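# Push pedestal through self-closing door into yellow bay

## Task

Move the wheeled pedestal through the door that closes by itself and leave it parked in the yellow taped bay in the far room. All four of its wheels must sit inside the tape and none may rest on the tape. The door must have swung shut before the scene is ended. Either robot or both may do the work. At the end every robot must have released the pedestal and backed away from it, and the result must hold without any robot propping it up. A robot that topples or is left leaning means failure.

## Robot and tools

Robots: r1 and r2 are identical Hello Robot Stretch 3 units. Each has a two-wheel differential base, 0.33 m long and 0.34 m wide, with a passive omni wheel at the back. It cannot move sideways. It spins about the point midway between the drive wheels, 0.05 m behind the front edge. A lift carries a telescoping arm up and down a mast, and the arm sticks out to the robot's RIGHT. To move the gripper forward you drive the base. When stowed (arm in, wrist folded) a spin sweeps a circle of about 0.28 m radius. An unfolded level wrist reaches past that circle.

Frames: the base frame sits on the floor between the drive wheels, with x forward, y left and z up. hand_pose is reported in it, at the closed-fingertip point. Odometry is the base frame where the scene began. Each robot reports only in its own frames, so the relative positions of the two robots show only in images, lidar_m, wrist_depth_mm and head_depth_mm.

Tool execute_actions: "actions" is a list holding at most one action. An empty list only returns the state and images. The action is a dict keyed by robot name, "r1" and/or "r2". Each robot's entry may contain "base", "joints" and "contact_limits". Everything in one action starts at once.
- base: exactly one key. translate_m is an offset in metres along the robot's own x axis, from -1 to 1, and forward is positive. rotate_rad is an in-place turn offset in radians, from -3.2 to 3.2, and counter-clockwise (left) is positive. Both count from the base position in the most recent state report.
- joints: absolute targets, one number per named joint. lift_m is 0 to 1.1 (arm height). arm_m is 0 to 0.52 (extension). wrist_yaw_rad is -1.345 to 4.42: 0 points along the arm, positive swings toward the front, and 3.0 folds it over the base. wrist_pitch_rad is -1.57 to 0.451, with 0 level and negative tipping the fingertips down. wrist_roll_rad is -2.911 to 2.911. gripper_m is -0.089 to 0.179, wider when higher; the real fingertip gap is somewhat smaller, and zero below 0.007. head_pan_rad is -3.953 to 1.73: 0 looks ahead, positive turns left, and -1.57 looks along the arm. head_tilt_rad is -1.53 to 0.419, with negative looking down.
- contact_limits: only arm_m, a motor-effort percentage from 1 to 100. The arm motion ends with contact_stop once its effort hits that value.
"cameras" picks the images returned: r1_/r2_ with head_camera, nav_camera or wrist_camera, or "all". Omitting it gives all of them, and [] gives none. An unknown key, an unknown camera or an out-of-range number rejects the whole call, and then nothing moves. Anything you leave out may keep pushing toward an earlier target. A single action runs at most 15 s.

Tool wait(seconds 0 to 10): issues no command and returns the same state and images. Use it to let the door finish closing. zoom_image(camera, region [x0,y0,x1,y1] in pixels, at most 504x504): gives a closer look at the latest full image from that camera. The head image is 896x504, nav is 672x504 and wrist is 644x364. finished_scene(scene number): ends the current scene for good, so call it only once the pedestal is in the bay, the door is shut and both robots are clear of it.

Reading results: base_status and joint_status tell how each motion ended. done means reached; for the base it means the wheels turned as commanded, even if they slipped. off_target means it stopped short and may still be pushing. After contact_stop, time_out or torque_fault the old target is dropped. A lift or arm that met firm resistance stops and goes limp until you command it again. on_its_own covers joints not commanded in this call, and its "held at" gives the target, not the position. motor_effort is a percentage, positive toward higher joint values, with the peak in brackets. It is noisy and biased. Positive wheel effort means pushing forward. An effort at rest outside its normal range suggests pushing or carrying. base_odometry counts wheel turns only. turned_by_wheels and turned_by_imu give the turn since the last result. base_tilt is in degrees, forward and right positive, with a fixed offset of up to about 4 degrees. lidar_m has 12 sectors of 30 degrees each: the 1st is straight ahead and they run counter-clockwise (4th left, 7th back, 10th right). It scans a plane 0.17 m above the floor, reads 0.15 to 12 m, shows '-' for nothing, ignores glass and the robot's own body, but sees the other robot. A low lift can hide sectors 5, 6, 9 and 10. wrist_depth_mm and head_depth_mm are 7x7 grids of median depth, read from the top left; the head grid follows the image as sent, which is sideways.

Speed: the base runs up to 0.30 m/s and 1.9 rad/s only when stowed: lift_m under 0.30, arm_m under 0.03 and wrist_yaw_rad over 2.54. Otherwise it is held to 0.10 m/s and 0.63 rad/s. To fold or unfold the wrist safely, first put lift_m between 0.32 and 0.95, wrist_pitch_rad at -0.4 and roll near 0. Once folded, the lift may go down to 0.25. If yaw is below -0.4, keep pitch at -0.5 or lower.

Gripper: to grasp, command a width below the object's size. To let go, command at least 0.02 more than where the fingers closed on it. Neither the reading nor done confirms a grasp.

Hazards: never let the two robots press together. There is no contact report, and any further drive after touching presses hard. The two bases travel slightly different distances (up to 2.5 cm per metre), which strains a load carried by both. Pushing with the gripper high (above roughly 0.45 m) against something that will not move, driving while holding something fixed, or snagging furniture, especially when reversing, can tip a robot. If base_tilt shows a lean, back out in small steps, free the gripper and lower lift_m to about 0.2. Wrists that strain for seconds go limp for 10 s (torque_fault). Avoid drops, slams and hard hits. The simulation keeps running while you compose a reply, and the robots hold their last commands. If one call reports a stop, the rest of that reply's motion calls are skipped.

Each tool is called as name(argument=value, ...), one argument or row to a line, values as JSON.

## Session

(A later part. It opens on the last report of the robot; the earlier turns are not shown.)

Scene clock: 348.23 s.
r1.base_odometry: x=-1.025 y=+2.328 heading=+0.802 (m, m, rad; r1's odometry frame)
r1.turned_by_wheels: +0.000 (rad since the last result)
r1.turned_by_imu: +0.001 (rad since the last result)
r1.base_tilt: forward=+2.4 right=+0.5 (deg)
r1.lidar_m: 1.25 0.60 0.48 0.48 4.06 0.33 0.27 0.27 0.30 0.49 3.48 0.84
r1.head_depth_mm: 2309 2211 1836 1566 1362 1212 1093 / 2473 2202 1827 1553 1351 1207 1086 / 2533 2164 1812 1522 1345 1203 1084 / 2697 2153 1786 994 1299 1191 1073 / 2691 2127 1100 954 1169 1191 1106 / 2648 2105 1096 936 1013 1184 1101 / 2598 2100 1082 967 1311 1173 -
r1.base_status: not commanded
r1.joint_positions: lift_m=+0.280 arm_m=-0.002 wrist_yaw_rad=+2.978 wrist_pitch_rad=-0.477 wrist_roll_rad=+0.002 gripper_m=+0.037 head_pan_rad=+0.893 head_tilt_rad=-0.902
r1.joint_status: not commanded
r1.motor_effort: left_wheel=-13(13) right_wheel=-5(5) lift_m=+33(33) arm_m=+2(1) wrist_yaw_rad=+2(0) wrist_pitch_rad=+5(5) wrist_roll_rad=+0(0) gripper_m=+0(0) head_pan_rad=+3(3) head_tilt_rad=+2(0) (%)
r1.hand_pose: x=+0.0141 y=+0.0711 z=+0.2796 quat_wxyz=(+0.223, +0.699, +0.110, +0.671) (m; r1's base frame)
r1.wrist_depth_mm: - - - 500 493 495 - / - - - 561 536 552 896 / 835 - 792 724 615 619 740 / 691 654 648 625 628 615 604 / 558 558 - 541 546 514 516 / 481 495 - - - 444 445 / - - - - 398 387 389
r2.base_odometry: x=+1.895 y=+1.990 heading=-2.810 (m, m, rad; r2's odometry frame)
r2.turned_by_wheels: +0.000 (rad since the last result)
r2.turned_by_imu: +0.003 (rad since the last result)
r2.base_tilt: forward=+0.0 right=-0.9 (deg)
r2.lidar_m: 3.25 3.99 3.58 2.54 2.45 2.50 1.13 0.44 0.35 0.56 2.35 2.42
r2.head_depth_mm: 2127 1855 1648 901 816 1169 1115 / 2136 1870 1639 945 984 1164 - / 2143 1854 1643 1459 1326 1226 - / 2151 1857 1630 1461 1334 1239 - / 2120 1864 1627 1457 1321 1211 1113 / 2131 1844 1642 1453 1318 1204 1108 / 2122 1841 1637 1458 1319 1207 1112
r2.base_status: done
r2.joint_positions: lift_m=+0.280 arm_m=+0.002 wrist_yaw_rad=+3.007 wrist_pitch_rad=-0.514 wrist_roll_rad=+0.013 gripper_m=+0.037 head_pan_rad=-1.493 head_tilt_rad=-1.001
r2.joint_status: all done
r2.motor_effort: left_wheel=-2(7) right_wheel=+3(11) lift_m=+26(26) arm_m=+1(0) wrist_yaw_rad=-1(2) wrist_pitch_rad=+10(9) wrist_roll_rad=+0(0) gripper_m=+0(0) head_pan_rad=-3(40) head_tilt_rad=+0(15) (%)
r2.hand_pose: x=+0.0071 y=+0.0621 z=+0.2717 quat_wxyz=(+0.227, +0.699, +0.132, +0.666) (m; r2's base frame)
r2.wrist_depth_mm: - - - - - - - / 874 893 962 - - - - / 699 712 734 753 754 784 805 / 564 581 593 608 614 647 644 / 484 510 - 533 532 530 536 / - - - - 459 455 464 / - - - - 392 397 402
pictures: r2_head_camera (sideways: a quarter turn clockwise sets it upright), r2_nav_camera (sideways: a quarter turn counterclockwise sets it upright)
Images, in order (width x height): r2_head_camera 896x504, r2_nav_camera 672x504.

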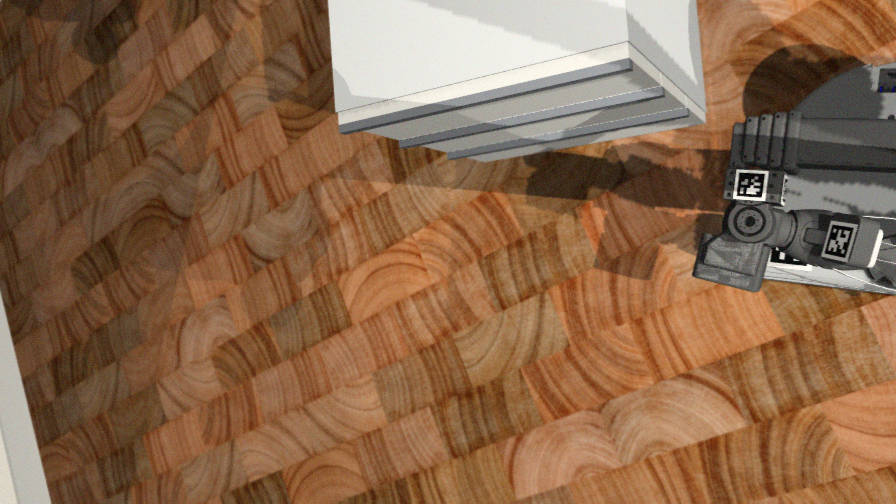

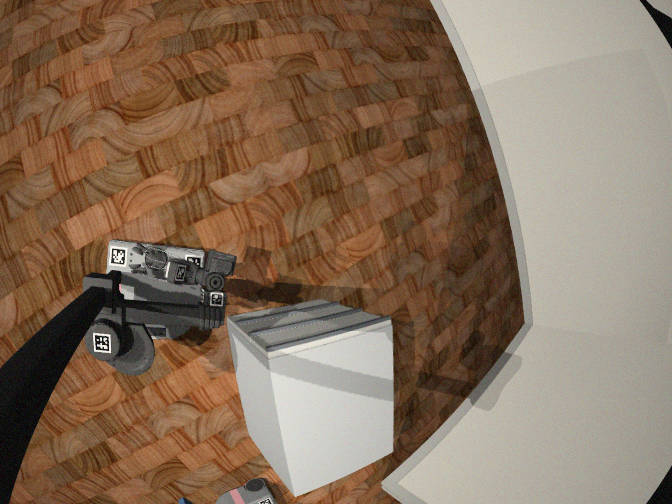

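execute_actions(
  actions=[
    {"r2":{"base":{"rotate_rad":-1.13},"joints":{"head_pan_rad":-1.2}}},
  ],
  cameras=[],
)

execute_actions(
  actions=[
    {"r2":{"base":{"translate_m":0.465}}},
  ],
  cameras=["r2_head_camera","r2_nav_camera"],
)

Scene clock: 354.00 s.
r1.base_odometry: x=-1.025 y=+2.328 heading=+0.802 (m, m, rad; r1's odometry frame)
r1.turned_by_wheels: +0.000 (rad since the last result)
r1.turned_by_imu: +0.001 (rad since the last result)
r1.base_tilt: forward=+2.3 right=+0.5 (deg)
r1.lidar_m: 1.25 0.60 0.48 0.48 4.06 0.33 0.27 0.27 0.30 0.49 3.47 0.84
r1.head_depth_mm: 2314 2206 1839 1559 1367 1210 1099 / 2459 2176 1821 1562 1356 1206 1087 / 2571 2182 1812 1522 1350 1203 1079 / 2670 2144 1794 988 1301 1194 1082 / 2634 2126 1096 955 1170 1194 1101 / 2629 2116 1090 934 1015 1181 1106 / 2593 2104 1075 966 1298 1177 -
r1.base_status: not commanded
r1.joint_positions: lift_m=+0.280 arm_m=-0.002 wrist_yaw_rad=+2.978 wrist_pitch_rad=-0.477 wrist_roll_rad=+0.002 gripper_m=+0.037 head_pan_rad=+0.893 head_tilt_rad=-0.902
r1.joint_status: not commanded
r1.motor_effort: left_wheel=-13(13) right_wheel=-5(5) lift_m=+33(33) arm_m=+1(1) wrist_yaw_rad=+0(1) wrist_pitch_rad=+5(5) wrist_roll_rad=+0(0) gripper_m=+0(0) head_pan_rad=+3(3) head_tilt_rad=-1(1) (%)
r1.hand_pose: x=+0.0141 y=+0.0711 z=+0.2796 quat_wxyz=(+0.223, +0.699, +0.110, +0.671) (m; r1's base frame)
r1.wrist_depth_mm: - - - 505 493 498 - / - - - 560 537 549 904 / 852 - 792 723 601 620 739 / 672 667 647 632 641 605 608 / 555 548 - 541 540 517 506 / 486 493 - - - 449 447 / - - - - 394 391 388
r2.base_odometry: x=+1.895 y=+1.990 heading=+2.343 (m, m, rad; r2's odometry frame)
r2.turned_by_wheels: -1.130 (rad since the last result)
r2.turned_by_imu: -1.155 (rad since the last result)
r2.base_tilt: forward=+0.0 right=-0.9 (deg)
r2.lidar_m: 2.35 2.37 2.98 3.97 4.00 2.64 2.44 2.45 1.13 0.52 0.35 0.47
r2.head_depth_mm: 2159 1873 1563 1459 1331 1209 1114 / 2138 1875 1056 1444 1320 1211 - / 2091 1853 1007 1035 1308 1225 - / 1910 1850 1007 914 1091 1226 1138 / 1964 1815 1004 899 930 1209 1114 / 2012 1849 1003 902 1248 1207 1108 / 2048 1854 1020 938 1303 1208 1105
r2.base_status: done
r2.joint_positions: lift_m=+0.280 arm_m=+0.002 wrist_yaw_rad=+3.007 wrist_pitch_rad=-0.514 wrist_roll_rad=+0.013 gripper_m=+0.037 head_pan_rad=-1.207 head_tilt_rad=-1.001
r2.joint_status: all done
r2.motor_effort: left_wheel=+2(8) right_wheel=-4(11) lift_m=+26(26) arm_m=-1(0) wrist_yaw_rad=-1(1) wrist_pitch_rad=+9(9) wrist_roll_rad=+1(0) gripper_m=+0(1) head_pan_rad=+4(27) head_tilt_rad=+0(0) (%)
r2.hand_pose: x=+0.0071 y=+0.0620 z=+0.2717 quat_wxyz=(+0.227, +0.699, +0.132, +0.666) (m; r2's base frame)
r2.wrist_depth_mm: - - - - - - - / 879 904 942 - - - - / 699 697 730 751 787 782 823 / 570 587 595 607 618 641 649 / 486 503 - 531 529 534 543 / - - - - 452 454 468 / - - - - 391 402 406
pictures: none
No camera images: the call's "cameras" was empty. Leave "cameras" out to get every camera's image.

Scene clock: 357.27 s.
r1.base_odometry: x=-1.025 y=+2.328 heading=+0.802 (m, m, rad; r1's odometry frame)
r1.turned_by_wheels: +0.000 (rad since the last result)
r1.turned_by_imu: +0.000 (rad since the last result)
r1.base_tilt: forward=+2.5 right=+0.6 (deg)
r1.lidar_m: 1.25 0.61 0.48 0.48 4.06 0.33 0.27 0.27 0.30 0.49 3.49 0.84
r1.head_depth_mm: 2305 2201 1839 1565 1373 1210 1091 / 2469 2203 1817 1556 1344 1206 1087 / 2600 2169 1808 1520 1353 1202 1079 / 2677 2134 1796 990 1290 1190 1076 / 2666 2131 1098 955 1164 1185 1107 / 2650 2119 1088 934 1020 1179 1107 / 2608 2104 1081 959 1300 1173 -
r1.base_status: not commanded
r1.joint_positions: lift_m=+0.280 arm_m=-0.002 wrist_yaw_rad=+2.978 wrist_pitch_rad=-0.477 wrist_roll_rad=+0.002 gripper_m=+0.037 head_pan_rad=+0.893 head_tilt_rad=-0.902
r1.joint_status: not commanded
r1.motor_effort: left_wheel=-13(13) right_wheel=-5(5) lift_m=+33(33) arm_m=+1(1) wrist_yaw_rad=+0(1) wrist_pitch_rad=+5(5) wrist_roll_rad=+0(0) gripper_m=+1(1) head_pan_rad=+3(3) head_tilt_rad=+1(0) (%)
r1.hand_pose: x=+0.0141 y=+0.0711 z=+0.2796 quat_wxyz=(+0.223, +0.699, +0.110, +0.671) (m; r1's base frame)
r1.wrist_depth_mm: - - - 503 488 497 - / - - - 559 547 551 883 / 850 - 803 732 589 615 729 / 680 652 646 636 625 611 596 / 563 551 - 540 540 516 510 / 485 497 - - - 447 439 / - - - - 397 388 381
r2.base_odometry: x=+1.571 y=+2.323 heading=+2.343 (m, m, rad; r2's odometry frame)
r2.turned_by_wheels: +0.000 (rad since the last result)
r2.turned_by_imu: +0.003 (rad since the last result)
r2.base_tilt: forward=+0.0 right=-0.9 (deg)
r2.lidar_m: 1.88 1.91 2.39 4.04 4.10 3.14 2.90 2.94 0.36 0.36 0.40 2.03
r2.head_depth_mm: 1729 1847 1010 904 814 901 1120 / 1762 1856 1652 902 836 1113 - / 1800 1876 1649 1443 916 1206 - / 1846 1849 1628 1465 1305 1224 1140 / 1903 1853 1641 1456 1322 1205 1111 / 1966 1854 1632 1464 1329 1205 1107 / 2007 1856 1640 1452 1314 1206 1109
r2.base_status: done
r2.joint_positions: lift_m=+0.280 arm_m=+0.002 wrist_yaw_rad=+3.007 wrist_pitch_rad=-0.514 wrist_roll_rad=+0.013 gripper_m=+0.037 head_pan_rad=-1.206 head_tilt_rad=-1.001
r2.joint_status: not commanded
r2.motor_effort: left_wheel=+2(8) right_wheel=-4(8) lift_m=+26(26) arm_m=+0(1) wrist_yaw_rad=-1(2) wrist_pitch_rad=+10(9) wrist_roll_rad=+0(0) gripper_m=+0(0) head_pan_rad=+3(3) head_tilt_rad=+0(1) (%)
r2.hand_pose: x=+0.0072 y=+0.0620 z=+0.2717 quat_wxyz=(+0.227, +0.699, +0.132, +0.666) (m; r2's base frame)
r2.wrist_depth_mm: - - - - - - - / 886 910 969 - - - - / 679 710 731 755 773 790 844 / 571 573 608 609 614 637 657 / 488 506 - 542 534 526 540 / - - - - 455 460 459 / - - - - 387 401 407
pictures: r2_head_camera (sideways: a quarter turn clockwise sets it upright), r2_nav_camera (sideways: a quarter turn counterclockwise sets it upright)
Images, in order (width x height): r2_head_camera 896x504, r2_nav_camera 672x504.

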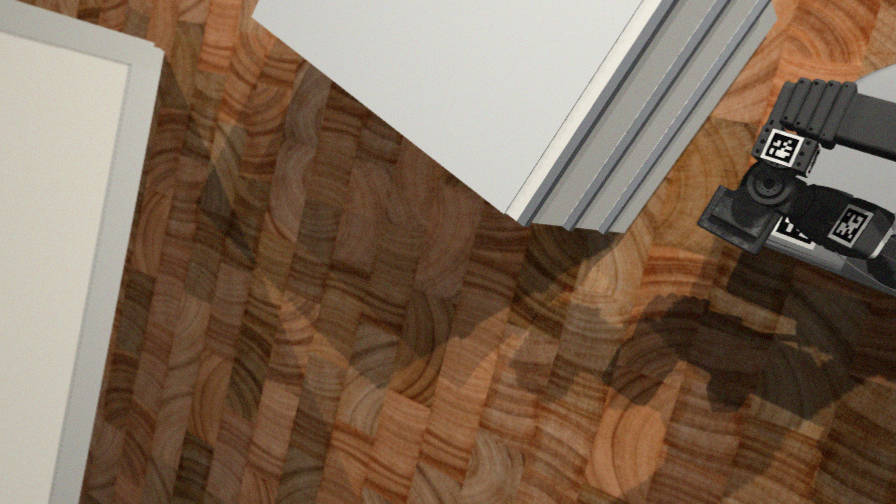

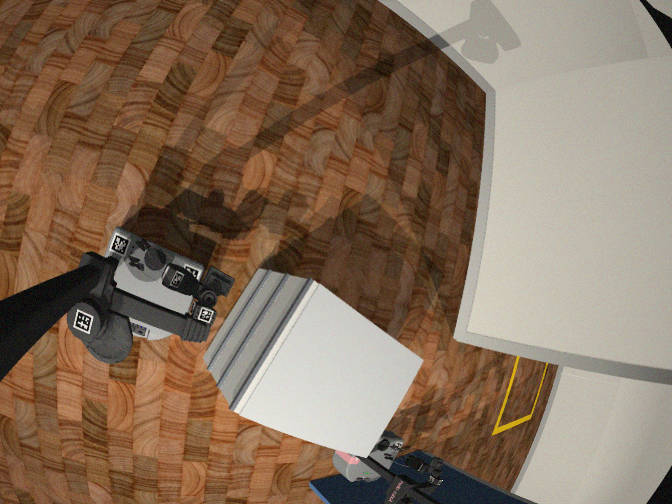

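execute_actions(
  actions=[
    {"r2":{"base":{"rotate_rad":-1.68},"joints":{"head_pan_rad":-0.5,"head_tilt_rad":-0.95}}},
  ],
  cameras=["r2_head_camera","r2_nav_camera"],
)

Scene clock: 362.30 s.
r1.base_odometry: x=-1.025 y=+2.328 heading=+0.802 (m, m, rad; r1's odometry frame)
r1.turned_by_wheels: +0.000 (rad since the last result)
r1.turned_by_imu: +0.001 (rad since the last result)
r1.base_tilt: forward=+2.5 right=+0.5 (deg)
r1.lidar_m: 1.25 0.61 0.48 0.48 4.05 0.33 0.27 0.27 0.30 0.48 3.47 0.84
r1.head_depth_mm: 2287 2220 1838 1577 1361 1216 1089 / 2484 2198 1828 1555 1359 1206 1091 / 2568 2179 1793 1515 1349 1201 1080 / 2691 2140 1781 985 1299 1192 1077 / 2642 2140 1097 956 1175 1186 1100 / 2622 2119 1090 933 1013 1179 1107 / 2472 1555 1078 965 1297 1175 -
r1.base_status: not commanded
r1.joint_positions: lift_m=+0.280 arm_m=-0.002 wrist_yaw_rad=+2.978 wrist_pitch_rad=-0.477 wrist_roll_rad=+0.002 gripper_m=+0.037 head_pan_rad=+0.893 head_tilt_rad=-0.902
r1.joint_status: not commanded
r1.motor_effort: left_wheel=-13(13) right_wheel=-5(5) lift_m=+33(33) arm_m=+1(1) wrist_yaw_rad=+0(1) wrist_pitch_rad=+5(5) wrist_roll_rad=+0(0) gripper_m=+1(1) head_pan_rad=+3(3) head_tilt_rad=+1(1) (%)
r1.hand_pose: x=+0.0141 y=+0.0711 z=+0.2796 quat_wxyz=(+0.223, +0.699, +0.110, +0.671) (m; r1's base frame)
r1.wrist_depth_mm: - - - 509 493 498 - / - - - 562 536 546 896 / 855 - 815 721 606 617 738 / 664 648 653 635 628 621 603 / 560 545 - 544 536 515 506 / 475 495 - - - 445 439 / - - - - 400 391 385
r2.base_odometry: x=+1.571 y=+2.323 heading=+0.663 (m, m, rad; r2's odometry frame)
r2.turned_by_wheels: -1.680 (rad since the last result)
r2.turned_by_imu: -1.716 (rad since the last result)
r2.base_tilt: forward=+0.0 right=-0.9 (deg)
r2.lidar_m: 0.35 0.38 2.12 1.88 1.89 2.21 3.94 4.05 3.35 2.90 2.91 0.36
r2.head_depth_mm: 2360 1995 1731 1515 1356 1227 1118 / 2331 1995 1714 1513 1362 1226 1132 / 1365 1855 1723 1508 1334 1223 1134 / 1399 1662 1696 962 869 1193 1121 / 1299 1627 1053 931 847 1173 1113 / 1592 1849 1056 923 834 1024 1118 / 2256 1970 1054 924 826 911 1110
r2.base_status: done
r2.joint_positions: lift_m=+0.280 arm_m=+0.002 wrist_yaw_rad=+3.007 wrist_pitch_rad=-0.514 wrist_roll_rad=+0.013 gripper_m=+0.037 head_pan_rad=-0.507 head_tilt_rad=-0.951
r2.joint_status: all done
r2.motor_effort: left_wheel=+2(11) right_wheel=-4(13) lift_m=+25(26) arm_m=+0(0) wrist_yaw_rad=-1(1) wrist_pitch_rad=+9(9) wrist_roll_rad=+0(0) gripper_m=-1(0) head_pan_rad=+4(43) head_tilt_rad=+1(9) (%)
r2.hand_pose: x=+0.0072 y=+0.0620 z=+0.2717 quat_wxyz=(+0.227, +0.699, +0.132, +0.666) (m; r2's base frame)
r2.wrist_depth_mm: - - - - - - - / 909 889 947 - - - - / 696 713 728 739 780 795 822 / 570 579 595 603 625 635 660 / 486 506 - 529 530 533 541 / - - - - 461 451 386 / - - - - 392 400 396
pictures: r2_head_camera (sideways: a quarter turn clockwise sets it upright), r2_nav_camera (sideways: a quarter turn counterclockwise sets it upright)
Images, in order (width x height): r2_head_camera 896x504, r2_nav_camera 672x504.

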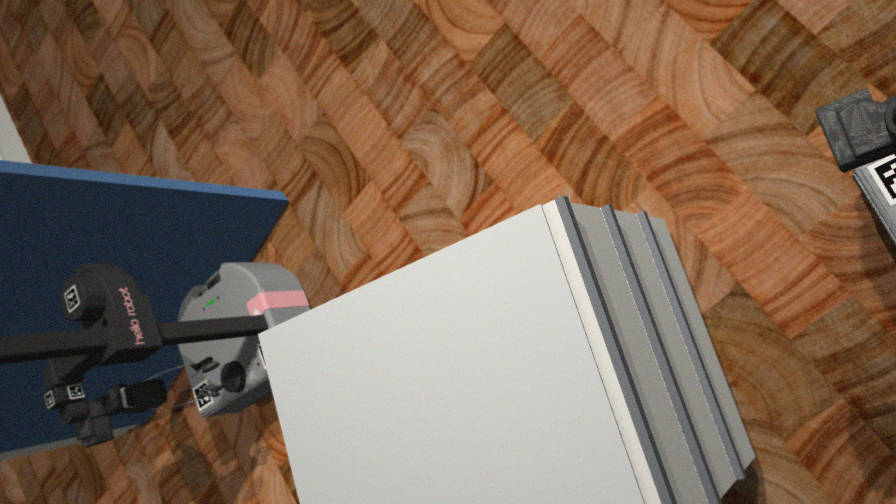

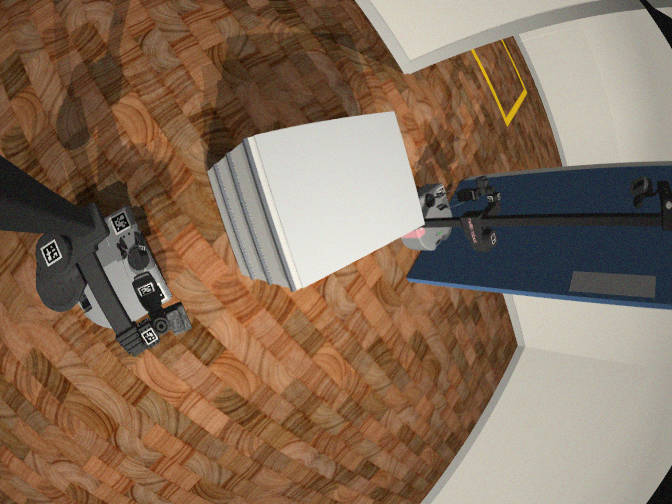

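execute_actions(
  actions=[
    {"r2":{"base":{"rotate_rad":-0.22}}},
  ],
  cameras=[],
)

execute_actions(
  actions=[
    {"r2":{"base":{"translate_m":0.26},"joints":{"head_pan_rad":-0.7,"head_tilt_rad":-1.0}}},
  ],
  cameras=[],
)

execute_actions(
  actions=[
    {"r2":{"base":{"rotate_rad":0.22}}},
  ],
  cameras=["r2_head_camera","r2_nav_camera"],
)

Scene clock: 367.60 s.
r1.base_odometry: x=-1.025 y=+2.328 heading=+0.802 (m, m, rad; r1's odometry frame)
r1.turned_by_wheels: +0.000 (rad since the last result)
r1.turned_by_imu: +0.001 (rad since the last result)
r1.base_tilt: forward=+2.5 right=+0.5 (deg)
r1.lidar_m: 1.24 0.60 0.48 0.48 4.06 0.33 0.27 0.27 0.30 0.48 3.49 0.84
r1.head_depth_mm: 2295 2203 1831 1569 1370 1218 1091 / 2475 2176 1828 1567 1364 1211 1087 / 2566 2146 1813 1520 1349 1202 1083 / 2660 2157 1789 987 1302 1192 1076 / 2659 2152 1100 959 1166 1187 1103 / 2632 2105 1088 930 1011 1183 1108 / 2442 1710 1084 965 1307 1169 -
r1.base_status: not commanded
r1.joint_positions: lift_m=+0.280 arm_m=-0.002 wrist_yaw_rad=+2.978 wrist_pitch_rad=-0.477 wrist_roll_rad=+0.002 gripper_m=+0.037 head_pan_rad=+0.893 head_tilt_rad=-0.902
r1.joint_status: not commanded
r1.motor_effort: left_wheel=-13(13) right_wheel=-5(5) lift_m=+33(33) arm_m=+1(1) wrist_yaw_rad=+1(1) wrist_pitch_rad=+5(5) wrist_roll_rad=+0(0) gripper_m=+1(1) head_pan_rad=+3(3) head_tilt_rad=+1(0) (%)
r1.hand_pose: x=+0.0141 y=+0.0711 z=+0.2796 quat_wxyz=(+0.223, +0.699, +0.110, +0.671) (m; r1's base frame)
r1.wrist_depth_mm: - - - 503 492 498 - / - - - 568 540 556 917 / 847 - 825 722 602 615 734 / 688 646 653 633 620 610 588 / 559 549 - 538 539 516 503 / 485 499 - - - 445 442 / - - - - 396 390 391
r2.base_odometry: x=+1.571 y=+2.323 heading=+0.443 (m, m, rad; r2's odometry frame)
r2.turned_by_wheels: -0.220 (rad since the last result)
r2.turned_by_imu: -0.224 (rad since the last result)
r2.base_tilt: forward=+0.0 right=-0.8 (deg)
r2.lidar_m: 0.35 0.36 1.91 1.93 1.90 1.99 2.85 4.04 3.91 2.97 2.90 0.38
r2.head_depth_mm: 2357 1977 1723 1521 1359 1227 1126 / 2345 1978 1718 1527 1364 1220 1135 / 2360 1992 1716 1522 1355 1229 1134 / 2335 1992 1712 1522 1363 1224 1117 / 2221 1662 1716 1513 859 1176 1112 / 1368 1618 1657 928 829 1010 1113 / 1371 1480 1054 927 826 858 1102
r2.base_status: done
r2.joint_positions: lift_m=+0.280 arm_m=+0.002 wrist_yaw_rad=+3.007 wrist_pitch_rad=-0.514 wrist_roll_rad=+0.013 gripper_m=+0.037 head_pan_rad=-0.507 head_tilt_rad=-0.951
r2.joint_status: not commanded
r2.motor_effort: left_wheel=+2(8) right_wheel=-4(12) lift_m=+26(26) arm_m=+0(0) wrist_yaw_rad=-1(1) wrist_pitch_rad=+9(9) wrist_roll_rad=+0(0) gripper_m=+0(0) head_pan_rad=+3(3) head_tilt_rad=+0(0) (%)
r2.hand_pose: x=+0.0072 y=+0.0620 z=+0.2717 quat_wxyz=(+0.227, +0.699, +0.132, +0.666) (m; r2's base frame)
r2.wrist_depth_mm: - - - - - - - / 877 892 942 - - - - / 696 705 738 747 773 796 342 / 565 575 598 602 620 640 350 / 479 508 - 534 528 509 355 / - - - - 460 454 363 / - - - - 391 401 384
pictures: none
No camera images: the call's "cameras" was empty. Leave "cameras" out to get every camera's image.

Scene clock: 370.23 s.
r1.base_odometry: x=-1.025 y=+2.328 heading=+0.802 (m, m, rad; r1's odometry frame)
r1.turned_by_wheels: +0.000 (rad since the last result)
r1.turned_by_imu: +0.000 (rad since the last result)
r1.base_tilt: forward=+2.4 right=+0.6 (deg)
r1.lidar_m: 1.25 0.60 0.48 0.48 4.06 0.33 0.27 0.27 0.30 0.49 3.50 0.84
r1.head_depth_mm: 2316 2202 1831 1571 1363 1218 1098 / 2480 2181 1834 1558 1361 1205 1087 / 2551 2179 1796 1516 1350 1199 1079 / 2676 2152 1769 989 1295 1195 1079 / 2705 2147 1097 955 1167 1187 1104 / 2645 2062 1090 934 1018 1180 1107 / 2428 1291 1082 963 1306 1169 -
r1.base_status: not commanded
r1.joint_positions: lift_m=+0.280 arm_m=-0.002 wrist_yaw_rad=+2.978 wrist_pitch_rad=-0.477 wrist_roll_rad=+0.002 gripper_m=+0.037 head_pan_rad=+0.893 head_tilt_rad=-0.902
r1.joint_status: not commanded
r1.motor_effort: left_wheel=-13(13) right_wheel=-5(5) lift_m=+33(33) arm_m=+1(1) wrist_yaw_rad=+1(1) wrist_pitch_rad=+5(5) wrist_roll_rad=+0(0) gripper_m=+1(0) head_pan_rad=+3(3) head_tilt_rad=+1(1) (%)
r1.hand_pose: x=+0.0141 y=+0.0711 z=+0.2796 quat_wxyz=(+0.223, +0.699, +0.110, +0.671) (m; r1's base frame)
r1.wrist_depth_mm: - - - 501 491 497 - / - - - 558 536 550 912 / 842 - 815 727 608 614 745 / 673 655 648 650 624 609 606 / 563 556 - 547 544 520 512 / 484 500 - - - 448 440 / - - - - 393 392 386
r2.base_odometry: x=+1.805 y=+2.434 heading=+0.444 (m, m, rad; r2's odometry frame)
r2.turned_by_wheels: +0.000 (rad since the last result)
r2.turned_by_imu: +0.002 (rad since the last result)
r2.base_tilt: forward=+0.0 right=-0.8 (deg)
r2.lidar_m: - - 0.15 2.04 2.02 2.11 3.05 4.28 3.76 2.86 0.15 -
r2.head_depth_mm: 2210 1880 1661 1475 1328 1222 1119 / 2212 1887 1663 1475 1332 1212 1132 / 2184 1887 1645 1480 1334 1211 - / 2192 1873 1663 1479 1340 745 1086 / 2187 1880 1655 1479 829 746 699 / 2104 1344 1570 1467 816 745 683 / 1101 1303 1480 902 814 741 683
r2.base_status: done
r2.joint_positions: lift_m=+0.280 arm_m=+0.002 wrist_yaw_rad=+3.007 wrist_pitch_rad=-0.514 wrist_roll_rad=+0.013 gripper_m=+0.037 head_pan_rad=-0.694 head_tilt_rad=-0.988
r2.joint_status: all done
r2.motor_effort: left_wheel=+2(9) right_wheel=-5(10) lift_m=+25(26) arm_m=+0(0) wrist_yaw_rad=-1(2) wrist_pitch_rad=+9(9) wrist_roll_rad=+1(0) gripper_m=+0(0) head_pan_rad=-4(22) head_tilt_rad=-8(17) (%)
r2.hand_pose: x=+0.0072 y=+0.0620 z=+0.2717 quat_wxyz=(+0.227, +0.699, +0.132, +0.666) (m; r2's base frame)
r2.wrist_depth_mm: - - - - 200 134 100 / 873 911 953 - 200 137 101 / 695 707 729 738 218 129 103 / 565 573 591 585 225 143 97 / 482 505 - 522 217 146 95 / - - - - 203 149 108 / - - - - 273 151 110
pictures: none
No camera images: the call's "cameras" was empty. Leave "cameras" out to get every camera's image.

Scene clock: 371.33 s.
r1.base_odometry: x=-1.025 y=+2.328 heading=+0.802 (m, m, rad; r1's odometry frame)
r1.turned_by_wheels: +0.000 (rad since the last result)
r1.turned_by_imu: +0.000 (rad since the last result)
r1.base_tilt: forward=+2.4 right=+0.5 (deg)
r1.lidar_m: 1.25 0.60 0.49 0.48 4.05 0.33 0.27 0.27 0.30 0.48 3.48 0.84
r1.head_depth_mm: 2301 2231 1839 1581 1367 1213 1090 / 2471 2215 1808 1564 1363 1203 1084 / 2552 2164 1829 1514 1355 1206 1081 / 2672 2168 1793 998 1297 1194 1077 / 2667 2140 1095 958 1163 1191 1104 / 2622 2069 1092 933 1016 1185 1102 / 2438 1267 1079 966 1306 1183 -
r1.base_status: not commanded
r1.joint_positions: lift_m=+0.280 arm_m=-0.002 wrist_yaw_rad=+2.978 wrist_pitch_rad=-0.477 wrist_roll_rad=+0.002 gripper_m=+0.037 head_pan_rad=+0.893 head_tilt_rad=-0.902
r1.joint_status: not commanded
r1.motor_effort: left_wheel=-13(13) right_wheel=-5(5) lift_m=+33(33) arm_m=+1(1) wrist_yaw_rad=+0(1) wrist_pitch_rad=+5(5) wrist_roll_rad=-1(0) gripper_m=+1(1) head_pan_rad=+3(3) head_tilt_rad=+2(2) (%)
r1.hand_pose: x=+0.0141 y=+0.0711 z=+0.2796 quat_wxyz=(+0.223, +0.699, +0.110, +0.671) (m; r1's base frame)
r1.wrist_depth_mm: - - - 507 488 502 - / - - - 550 543 547 904 / 843 - 803 738 609 615 733 / 675 647 654 650 616 612 600 / 566 553 - 555 542 513 504 / 478 489 - - - 453 445 / - - - - 396 396 388
r2.base_odometry: x=+1.805 y=+2.434 heading=+0.663 (m, m, rad; r2's odometry frame)
r2.turned_by_wheels: +0.220 (rad since the last result)
r2.turned_by_imu: +0.225 (rad since the last result)
r2.base_tilt: forward=+0.0 right=-0.9 (deg)
r2.lidar_m: - - 0.15 2.00 2.00 2.34 4.22 4.30 3.20 2.79 0.15 -
r2.head_depth_mm: 2218 1894 1668 1486 1335 1219 1120 / 2193 1915 1655 1478 1333 1216 1132 / 2197 1893 1654 1483 1334 764 - / 1170 1411 1601 1477 1292 745 816 / 1170 1392 1580 1453 817 742 701 / 1240 1154 1447 906 816 744 682 / 1218 1560 1512 900 816 742 681
r2.base_status: done
r2.joint_positions: lift_m=+0.280 arm_m=+0.002 wrist_yaw_rad=+3.007 wrist_pitch_rad=-0.514 wrist_roll_rad=+0.013 gripper_m=+0.037 head_pan_rad=-0.694 head_tilt_rad=-0.988
r2.joint_status: not commanded
r2.motor_effort: left_wheel=-2(9) right_wheel=+3(11) lift_m=+25(25) arm_m=-1(1) wrist_yaw_rad=-2(1) wrist_pitch_rad=+9(9) wrist_roll_rad=+0(0) gripper_m=+0(0) head_pan_rad=-4(3) head_tilt_rad=-8(8) (%)
r2.hand_pose: x=+0.0072 y=+0.0620 z=+0.2717 quat_wxyz=(+0.227, +0.699, +0.132, +0.666) (m; r2's base frame)
r2.wrist_depth_mm: - - - - - 169 113 / 876 887 946 - 935 156 112 / 689 713 727 753 314 156 109 / 565 586 604 604 308 163 102 / 485 505 - 533 266 162 102 / - - - - 233 160 109 / - - - - 326 158 109
pictures: r2_head_camera (sideways: a quarter turn clockwise sets it upright), r2_nav_camera (sideways: a quarter turn counterclockwise sets it upright)
Images, in order (width x height): r2_head_camera 896x504, r2_nav_camera 672x504.

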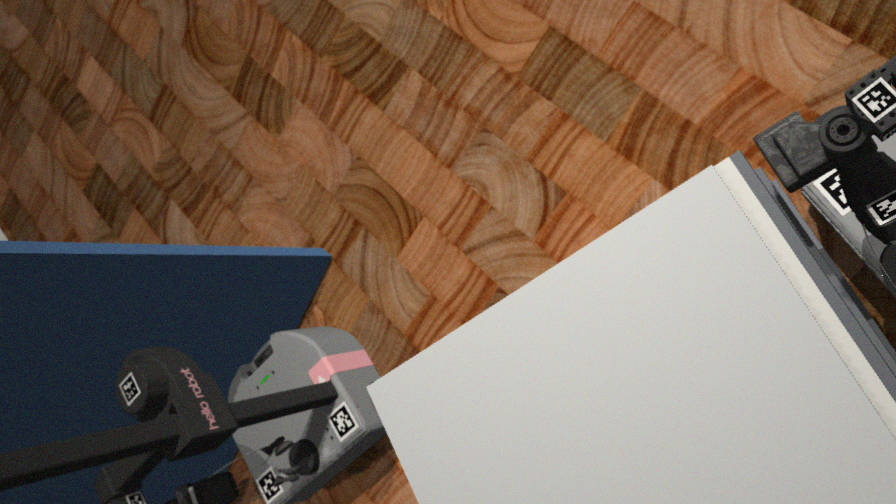

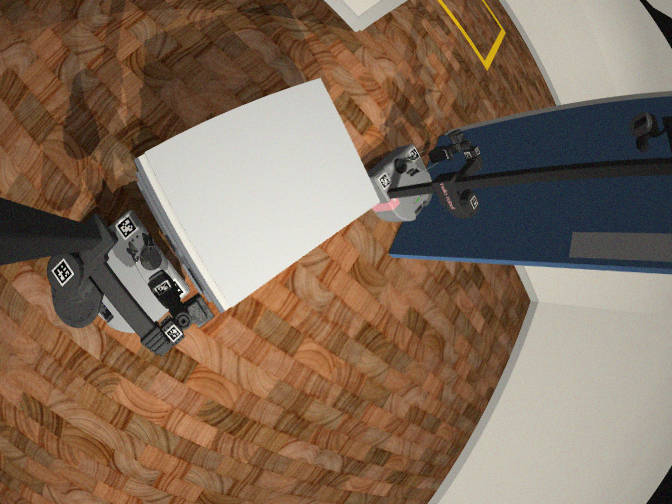

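execute_actions(
  actions=[
    {"r2":{"base":{"translate_m":0.33},"joints":{"head_pan_rad":-0.6,"head_tilt_rad":-0.85}}},
  ],
  cameras=["r2_head_camera","r2_nav_camera"],
)

Scene clock: 374.63 s.
r1.base_odometry: x=-1.025 y=+2.328 heading=+0.802 (m, m, rad; r1's odometry frame)
r1.turned_by_wheels: +0.000 (rad since the last result)
r1.turned_by_imu: +0.000 (rad since the last result)
r1.base_tilt: forward=+2.4 right=+0.5 (deg)
r1.lidar_m: 1.25 0.28 0.23 0.31 4.08 0.33 0.27 0.27 0.30 0.49 3.48 0.84
r1.head_depth_mm: 2308 2197 1840 1571 1368 1217 1089 / 2501 2176 1838 1567 1286 1207 1086 / 2613 2169 1816 951 866 1178 1081 / 2721 2156 1788 945 827 1112 1084 / 2644 2137 1104 941 824 830 1107 / 887 1133 1137 931 849 1167 1107 / 2583 2099 1149 986 1323 1172 -
r1.base_status: not commanded
r1.joint_positions: lift_m=+0.280 arm_m=-0.002 wrist_yaw_rad=+2.978 wrist_pitch_rad=-0.477 wrist_roll_rad=+0.002 gripper_m=+0.037 head_pan_rad=+0.893 head_tilt_rad=-0.902
r1.joint_status: not commanded
r1.motor_effort: left_wheel=-13(13) right_wheel=-5(5) lift_m=+33(33) arm_m=+1(1) wrist_yaw_rad=+0(0) wrist_pitch_rad=+5(5) wrist_roll_rad=+0(0) gripper_m=+1(1) head_pan_rad=+3(4) head_tilt_rad=+2(0) (%)
r1.hand_pose: x=+0.0141 y=+0.0711 z=+0.2796 quat_wxyz=(+0.223, +0.699, +0.110, +0.671) (m; r1's base frame)
r1.wrist_depth_mm: - - - - 246 250 254 / - - - 916 271 277 283 / 843 - 793 715 304 311 315 / 677 668 650 613 343 351 358 / 562 556 - 524 385 401 420 / 480 500 - - - 444 436 / - - - - 394 388 383
r2.base_odometry: x=+2.065 y=+2.638 heading=+0.664 (m, m, rad; r2's odometry frame)
r2.turned_by_wheels: +0.001 (rad since the last result)
r2.turned_by_imu: -0.103 (rad since the last result)
r2.base_tilt: forward=-0.1 right=-0.8 (deg)
r2.lidar_m: - - 0.15 0.20 2.09 2.33 3.72 4.55 3.29 2.70 0.15 -
r2.head_depth_mm: 2546 2349 1946 1651 1430 1266 1140 / 846 2276 1923 1644 1429 1269 1137 / 824 938 1101 1408 1433 1264 721 / 871 1002 1155 1388 1408 1248 702 / 924 1056 1058 1091 1300 780 699 / 673 1090 1198 1398 882 776 699 / 1055 1255 1397 1597 878 777 697
r2.base_status: done
r2.joint_positions: lift_m=+0.280 arm_m=+0.002 wrist_yaw_rad=+3.007 wrist_pitch_rad=-0.514 wrist_roll_rad=+0.014 gripper_m=+0.037 head_pan_rad=-0.604 head_tilt_rad=-0.845
r2.joint_status: all done
r2.motor_effort: left_wheel=+18(66) right_wheel=-1(77) lift_m=+28(32) arm_m=+0(3) wrist_yaw_rad=-2(12) wrist_pitch_rad=+9(10) wrist_roll_rad=+0(1) gripper_m=+0(0) head_pan_rad=+2(14) head_tilt_rad=-4(23) (%)
r2.hand_pose: x=+0.0071 y=+0.0621 z=+0.2717 quat_wxyz=(+0.227, +0.699, +0.132, +0.666) (m; r2's base frame)
r2.wrist_depth_mm: - - - - 152 91 65 / 871 882 938 956 140 92 65 / 706 704 724 716 127 92 66 / 564 579 597 574 159 89 66 / 476 499 - 522 146 82 66 / - - - - 135 77 65 / - - - - 184 95 60
pictures: r2_head_camera (sideways: a quarter turn clockwise sets it upright), r2_nav_camera (sideways: a quarter turn counterclockwise sets it upright)
Images, in order (width x height): r2_head_camera 896x504, r2_nav_camera 672x504.

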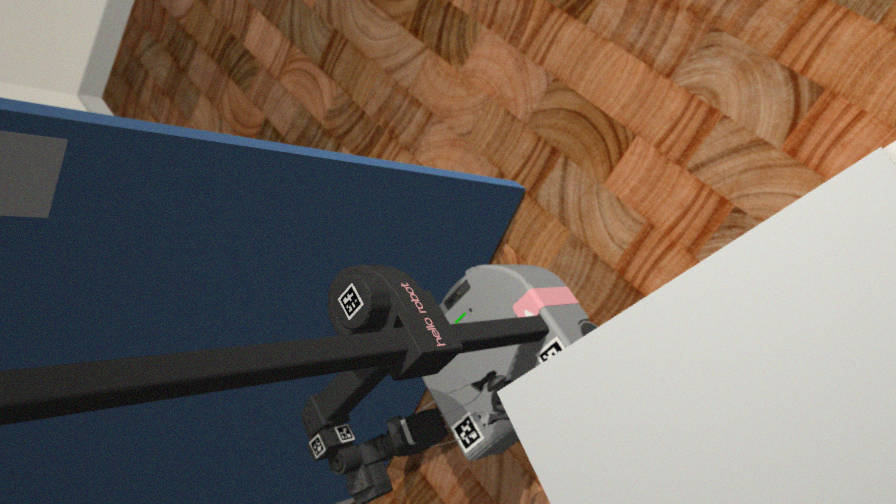

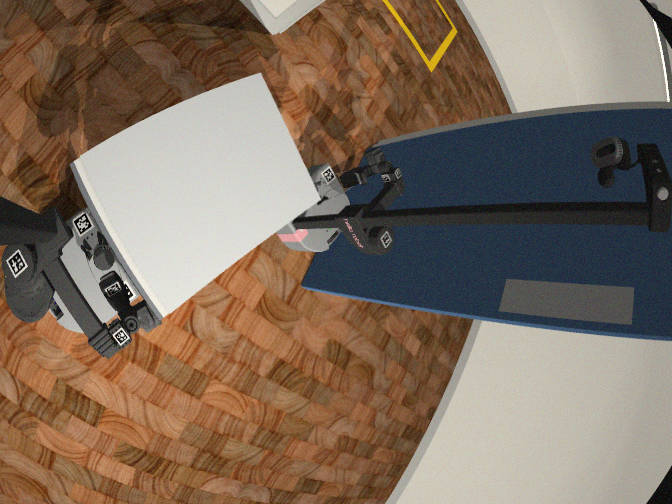

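execute_actions(
  actions=[
    {"r2":{"base":{"rotate_rad":0.2},"joints":{"lift_m":0.305}}},
  ],
  cameras=["r2_head_camera","r2_nav_camera","r1_head_camera"],
)

Scene clock: 381.00 s.
r1.base_odometry: x=-1.025 y=+2.328 heading=+0.802 (m, m, rad; r1's odometry frame)
r1.turned_by_wheels: +0.000 (rad since the last result)
r1.turned_by_imu: +0.001 (rad since the last result)
r1.base_tilt: forward=+2.4 right=+0.4 (deg)
r1.lidar_m: 1.25 0.25 0.20 0.37 4.09 0.33 0.27 0.27 0.30 0.49 3.50 0.84
r1.head_depth_mm: 2309 2212 1835 1564 1368 1211 1083 / 2467 2209 1826 1556 1006 1210 1081 / 2548 2188 1799 952 846 1160 1081 / 2677 2163 1799 943 831 988 1079 / 2644 2140 1739 941 824 778 1107 / 899 1099 1119 935 849 1188 1106 / 2596 2089 1127 991 1323 1181 -
r1.base_status: not commanded
r1.joint_positions: lift_m=+0.280 arm_m=-0.002 wrist_yaw_rad=+2.978 wrist_pitch_rad=-0.477 wrist_roll_rad=+0.002 gripper_m=+0.037 head_pan_rad=+0.893 head_tilt_rad=-0.902
r1.joint_status: not commanded
r1.motor_effort: left_wheel=-13(13) right_wheel=-5(5) lift_m=+33(33) arm_m=+0(1) wrist_yaw_rad=+1(0) wrist_pitch_rad=+5(5) wrist_roll_rad=+0(0) gripper_m=+1(1) head_pan_rad=+3(3) head_tilt_rad=+0(1) (%)
r1.hand_pose: x=+0.0141 y=+0.0711 z=+0.2796 quat_wxyz=(+0.223, +0.699, +0.110, +0.671) (m; r1's base frame)
r1.wrist_depth_mm: - - - 845 225 226 233 / - - - 925 249 252 258 / 859 - 808 730 278 285 292 / 677 650 652 617 311 318 333 / 566 558 - 529 347 374 384 / 483 504 - - - 434 442 / - - - - 400 391 387
r2.base_odometry: x=+2.065 y=+2.638 heading=+0.863 (m, m, rad; r2's odometry frame)
r2.turned_by_wheels: +0.199 (rad since the last result)
r2.turned_by_imu: +0.189 (rad since the last result)
r2.base_tilt: forward=+0.0 right=-0.9 (deg)
r2.lidar_m: - - 0.15 2.09 2.10 2.60 4.56 4.60 2.96 0.19 0.15 -
r2.head_depth_mm: 801 895 1085 1650 1449 1276 1145 / 858 965 1099 1281 1434 1275 1139 / 928 1047 1159 1383 1405 1266 701 / 682 801 1126 1123 1325 780 701 / 1098 1281 1377 1406 880 778 700 / 1217 1438 1786 1634 881 778 701 / 2782 2307 1914 1629 877 778 701
r2.base_status: rotate_rad off_target (by the wheels' count: +0.1990 of +0.2000)
r2.joint_positions: lift_m=+0.305 arm_m=+0.002 wrist_yaw_rad=+3.004 wrist_pitch_rad=-0.514 wrist_roll_rad=+0.014 gripper_m=+0.037 head_pan_rad=-0.604 head_tilt_rad=-0.845
r2.joint_status: all done
r2.on_its_own: right_wheel is at rest, and its effort (+46) is outside its rest range (-18 to +18)
r2.motor_effort: left_wheel=-3(9) right_wheel=+46(66) lift_m=+37(50) arm_m=+0(1) wrist_yaw_rad=+2(4) wrist_pitch_rad=+9(9) wrist_roll_rad=+0(0) gripper_m=+0(0) head_pan_rad=+2(2) head_tilt_rad=-4(4) (%)
r2.hand_pose: x=+0.0079 y=+0.0619 z=+0.2963 quat_wxyz=(+0.228, +0.699, +0.131, +0.665) (m; r2's base frame)
r2.wrist_depth_mm: - - - - - 147 97 / 940 965 - - 292 145 95 / 727 735 775 804 286 142 94 / 603 616 622 640 275 131 93 / 507 520 - 551 235 118 92 / 460 - - - 203 134 90 / - - - - 243 131 84
pictures: r1_head_camera (sideways: a quarter turn clockwise sets it upright), r2_head_camera (sideways: a quarter turn clockwise sets it upright), r2_nav_camera (sideways: a quarter turn counterclockwise sets it upright)
Images, in order (width x height): r1_head_camera 896x504, r2_head_camera 896x504, r2_nav_camera 672x504.

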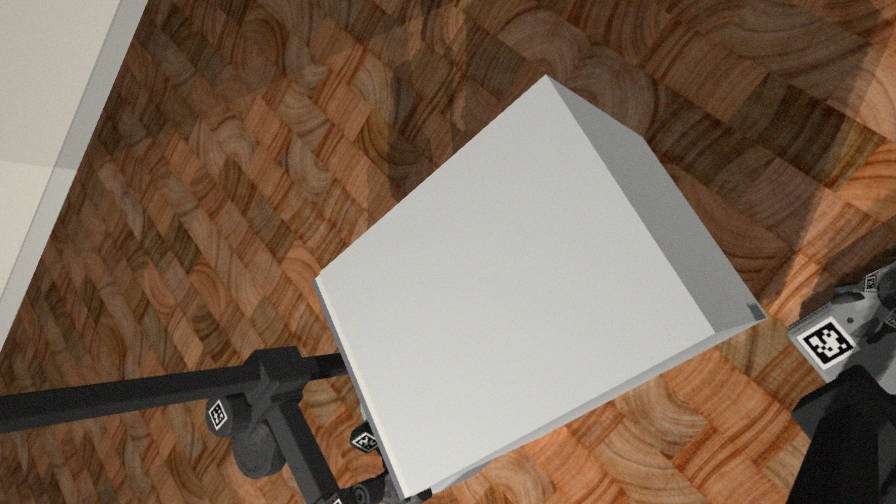

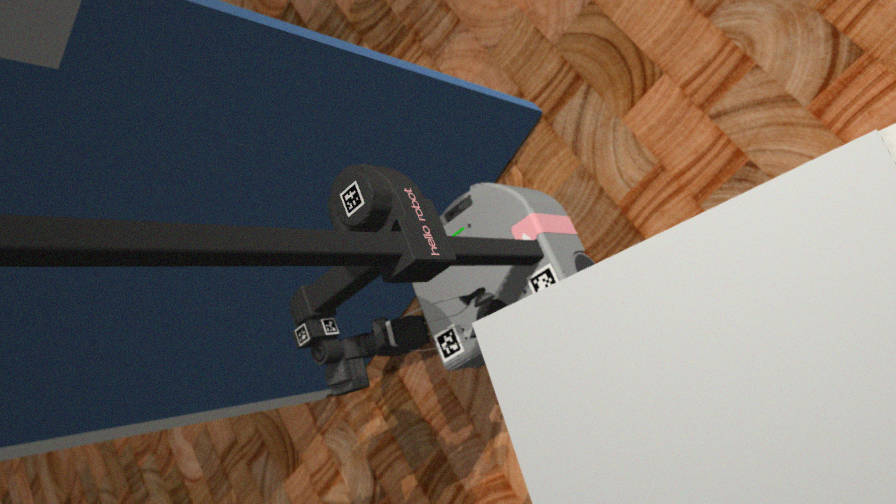

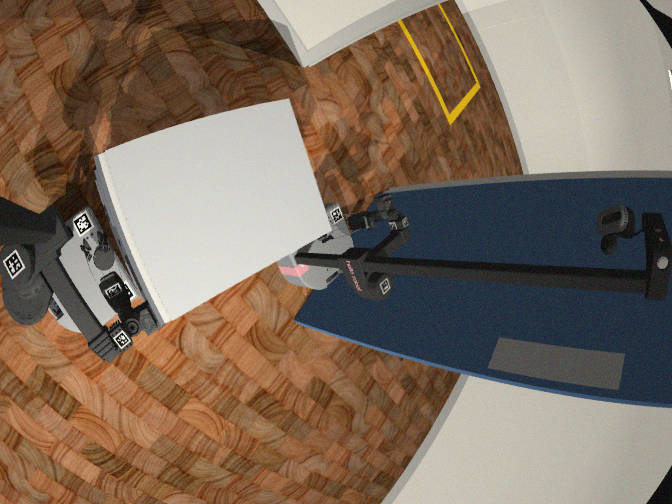

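execute_actions(
  actions=[
    {"r2":{"base":{"translate_m":0.10},"joints":{"head_pan_rad":-0.5,"head_tilt_rad":-0.8}},"r1":{"joints":{"head_pan_rad":0.6,"head_tilt_rad":-1.15}}},
  ],
  cameras=["r2_head_camera","r2_nav_camera","r1_head_camera"],
)

Scene clock: 396.90 s.
r1.base_odometry: x=-1.025 y=+2.328 heading=+0.802 (m, m, rad; r1's odometry frame)
r1.turned_by_wheels: +0.000 (rad since the last result)
r1.turned_by_imu: +0.001 (rad since the last result)
r1.base_tilt: forward=+2.4 right=+0.5 (deg)
r1.lidar_m: 0.40 0.15 0.15 0.42 4.04 0.33 0.27 0.27 0.30 0.49 3.49 0.84
r1.head_depth_mm: 1814 1651 1495 1373 1264 1176 1100 / 1822 1633 1479 1366 1260 1167 1092 / 1796 1619 1478 977 1249 1169 1064 / 1773 1617 899 828 1211 1188 - / 1769 1601 895 821 807 - - / 1752 972 884 822 1205 - - / 1723 989 885 836 1232 1173 -
r1.base_status: not commanded
r1.joint_positions: lift_m=+0.280 arm_m=-0.002 wrist_yaw_rad=+2.978 wrist_pitch_rad=-0.477 wrist_roll_rad=+0.002 gripper_m=+0.037 head_pan_rad=+0.607 head_tilt_rad=-1.135
r1.joint_status: all done
r1.motor_effort: left_wheel=-13(13) right_wheel=-5(5) lift_m=+33(33) arm_m=+1(1) wrist_yaw_rad=+1(1) wrist_pitch_rad=+5(5) wrist_roll_rad=+0(0) gripper_m=+1(0) head_pan_rad=-4(26) head_tilt_rad=-9(29) (%)
r1.hand_pose: x=+0.0141 y=+0.0711 z=+0.2796 quat_wxyz=(+0.223, +0.699, +0.110, +0.671) (m; r1's base frame)
r1.wrist_depth_mm: - - - 620 248 156 155 / - - - 932 259 169 174 / 845 - 807 715 274 187 197 / 671 655 649 620 288 211 229 / 557 541 - 540 253 248 269 / 477 497 - - - 296 332 / - - - - 379 374 387
r2.base_odometry: x=+2.130 y=+2.713 heading=+0.862 (m, m, rad; r2's odometry frame)
r2.turned_by_wheels: -0.001 (rad since the last result)
r2.turned_by_imu: -0.070 (rad since the last result)
r2.base_tilt: forward=-0.1 right=-0.8 (deg)
r2.lidar_m: - - 0.15 0.21 2.11 2.50 4.57 4.67 3.04 0.21 0.15 -
r2.head_depth_mm: 772 855 957 1084 1422 1292 1155 / 831 926 1045 1176 1389 1297 1153 / 599 682 806 986 1297 1290 711 / 978 1108 1268 1206 1267 794 708 / 1078 1236 1426 1393 901 794 706 / 1203 1543 1928 1704 904 791 707 / 3269 2490 2015 1701 903 793 706
r2.base_status: done
r2.joint_positions: lift_m=+0.305 arm_m=+0.002 wrist_yaw_rad=+2.995 wrist_pitch_rad=-0.514 wrist_roll_rad=+0.014 gripper_m=+0.037 head_pan_rad=-0.507 head_tilt_rad=-0.803
r2.joint_status: all done
r2.on_its_own: right_wheel is at rest, and its effort (+29) is outside its rest range (-18 to +18)
r2.motor_effort: left_wheel=+0(4) right_wheel=+29(69) lift_m=+36(36) arm_m=+0(1) wrist_yaw_rad=+8(8) wrist_pitch_rad=+9(9) wrist_roll_rad=+0(0) gripper_m=+0(0) head_pan_rad=+4(15) head_tilt_rad=+2(10) (%)
r2.hand_pose: x=+0.0096 y=+0.0616 z=+0.2964 quat_wxyz=(+0.231, +0.699, +0.128, +0.664) (m; r2's base frame)
r2.wrist_depth_mm: - - - - 147 89 64 / 909 939 - - 150 90 64 / 735 748 764 767 151 91 65 / 608 615 637 619 135 92 65 / 514 524 - 549 116 92 65 / 452 - - - 107 89 66 / - - - - 180 83 66
pictures: r1_head_camera (sideways: a quarter turn clockwise sets it upright), r2_head_camera (sideways: a quarter turn clockwise sets it upright), r2_nav_camera (sideways: a quarter turn counterclockwise sets it upright)
Images, in order (width x height): r1_head_camera 896x504, r2_head_camera 896x504, r2_nav_camera 672x504.

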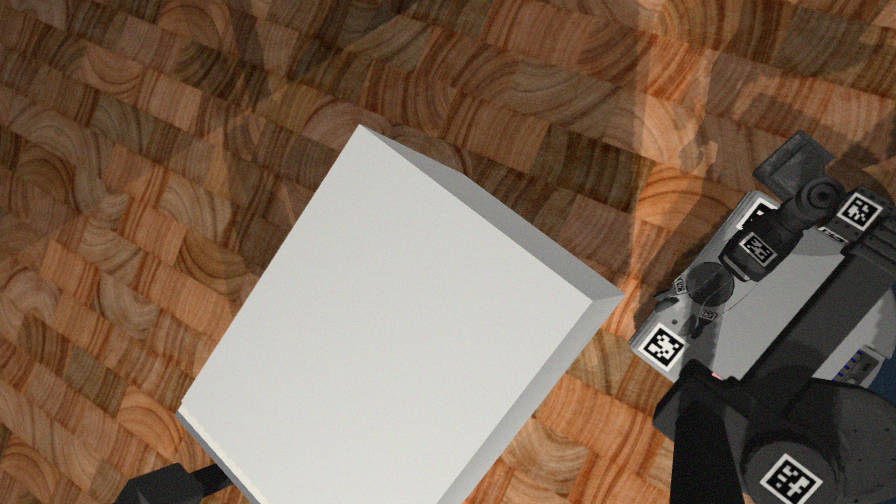

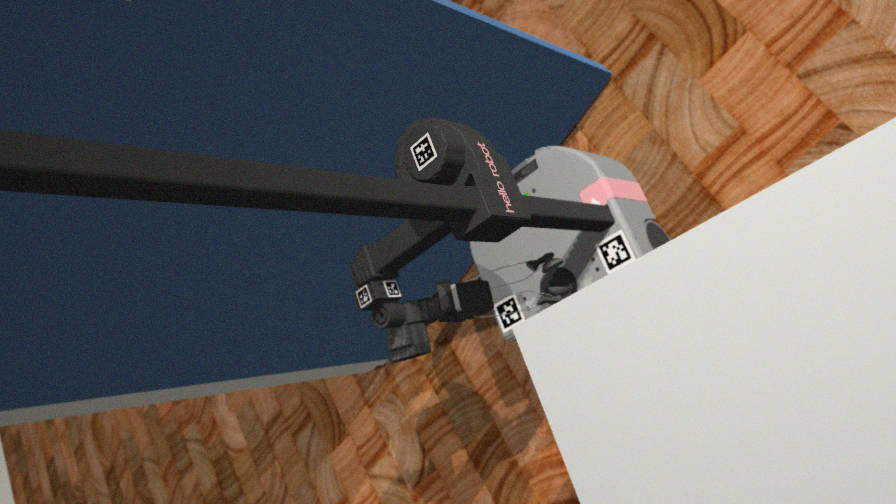

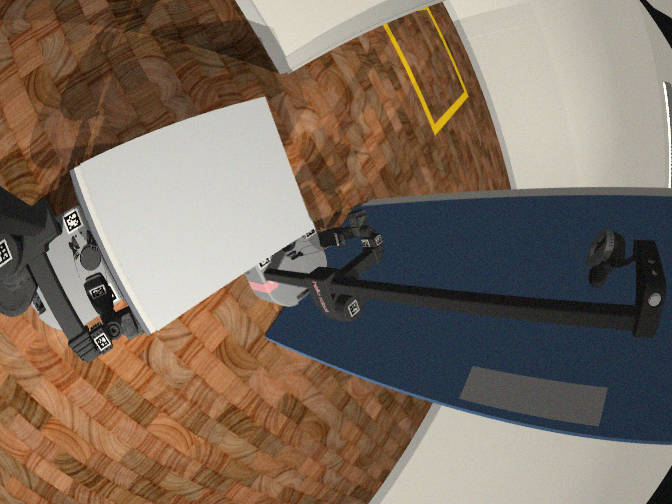

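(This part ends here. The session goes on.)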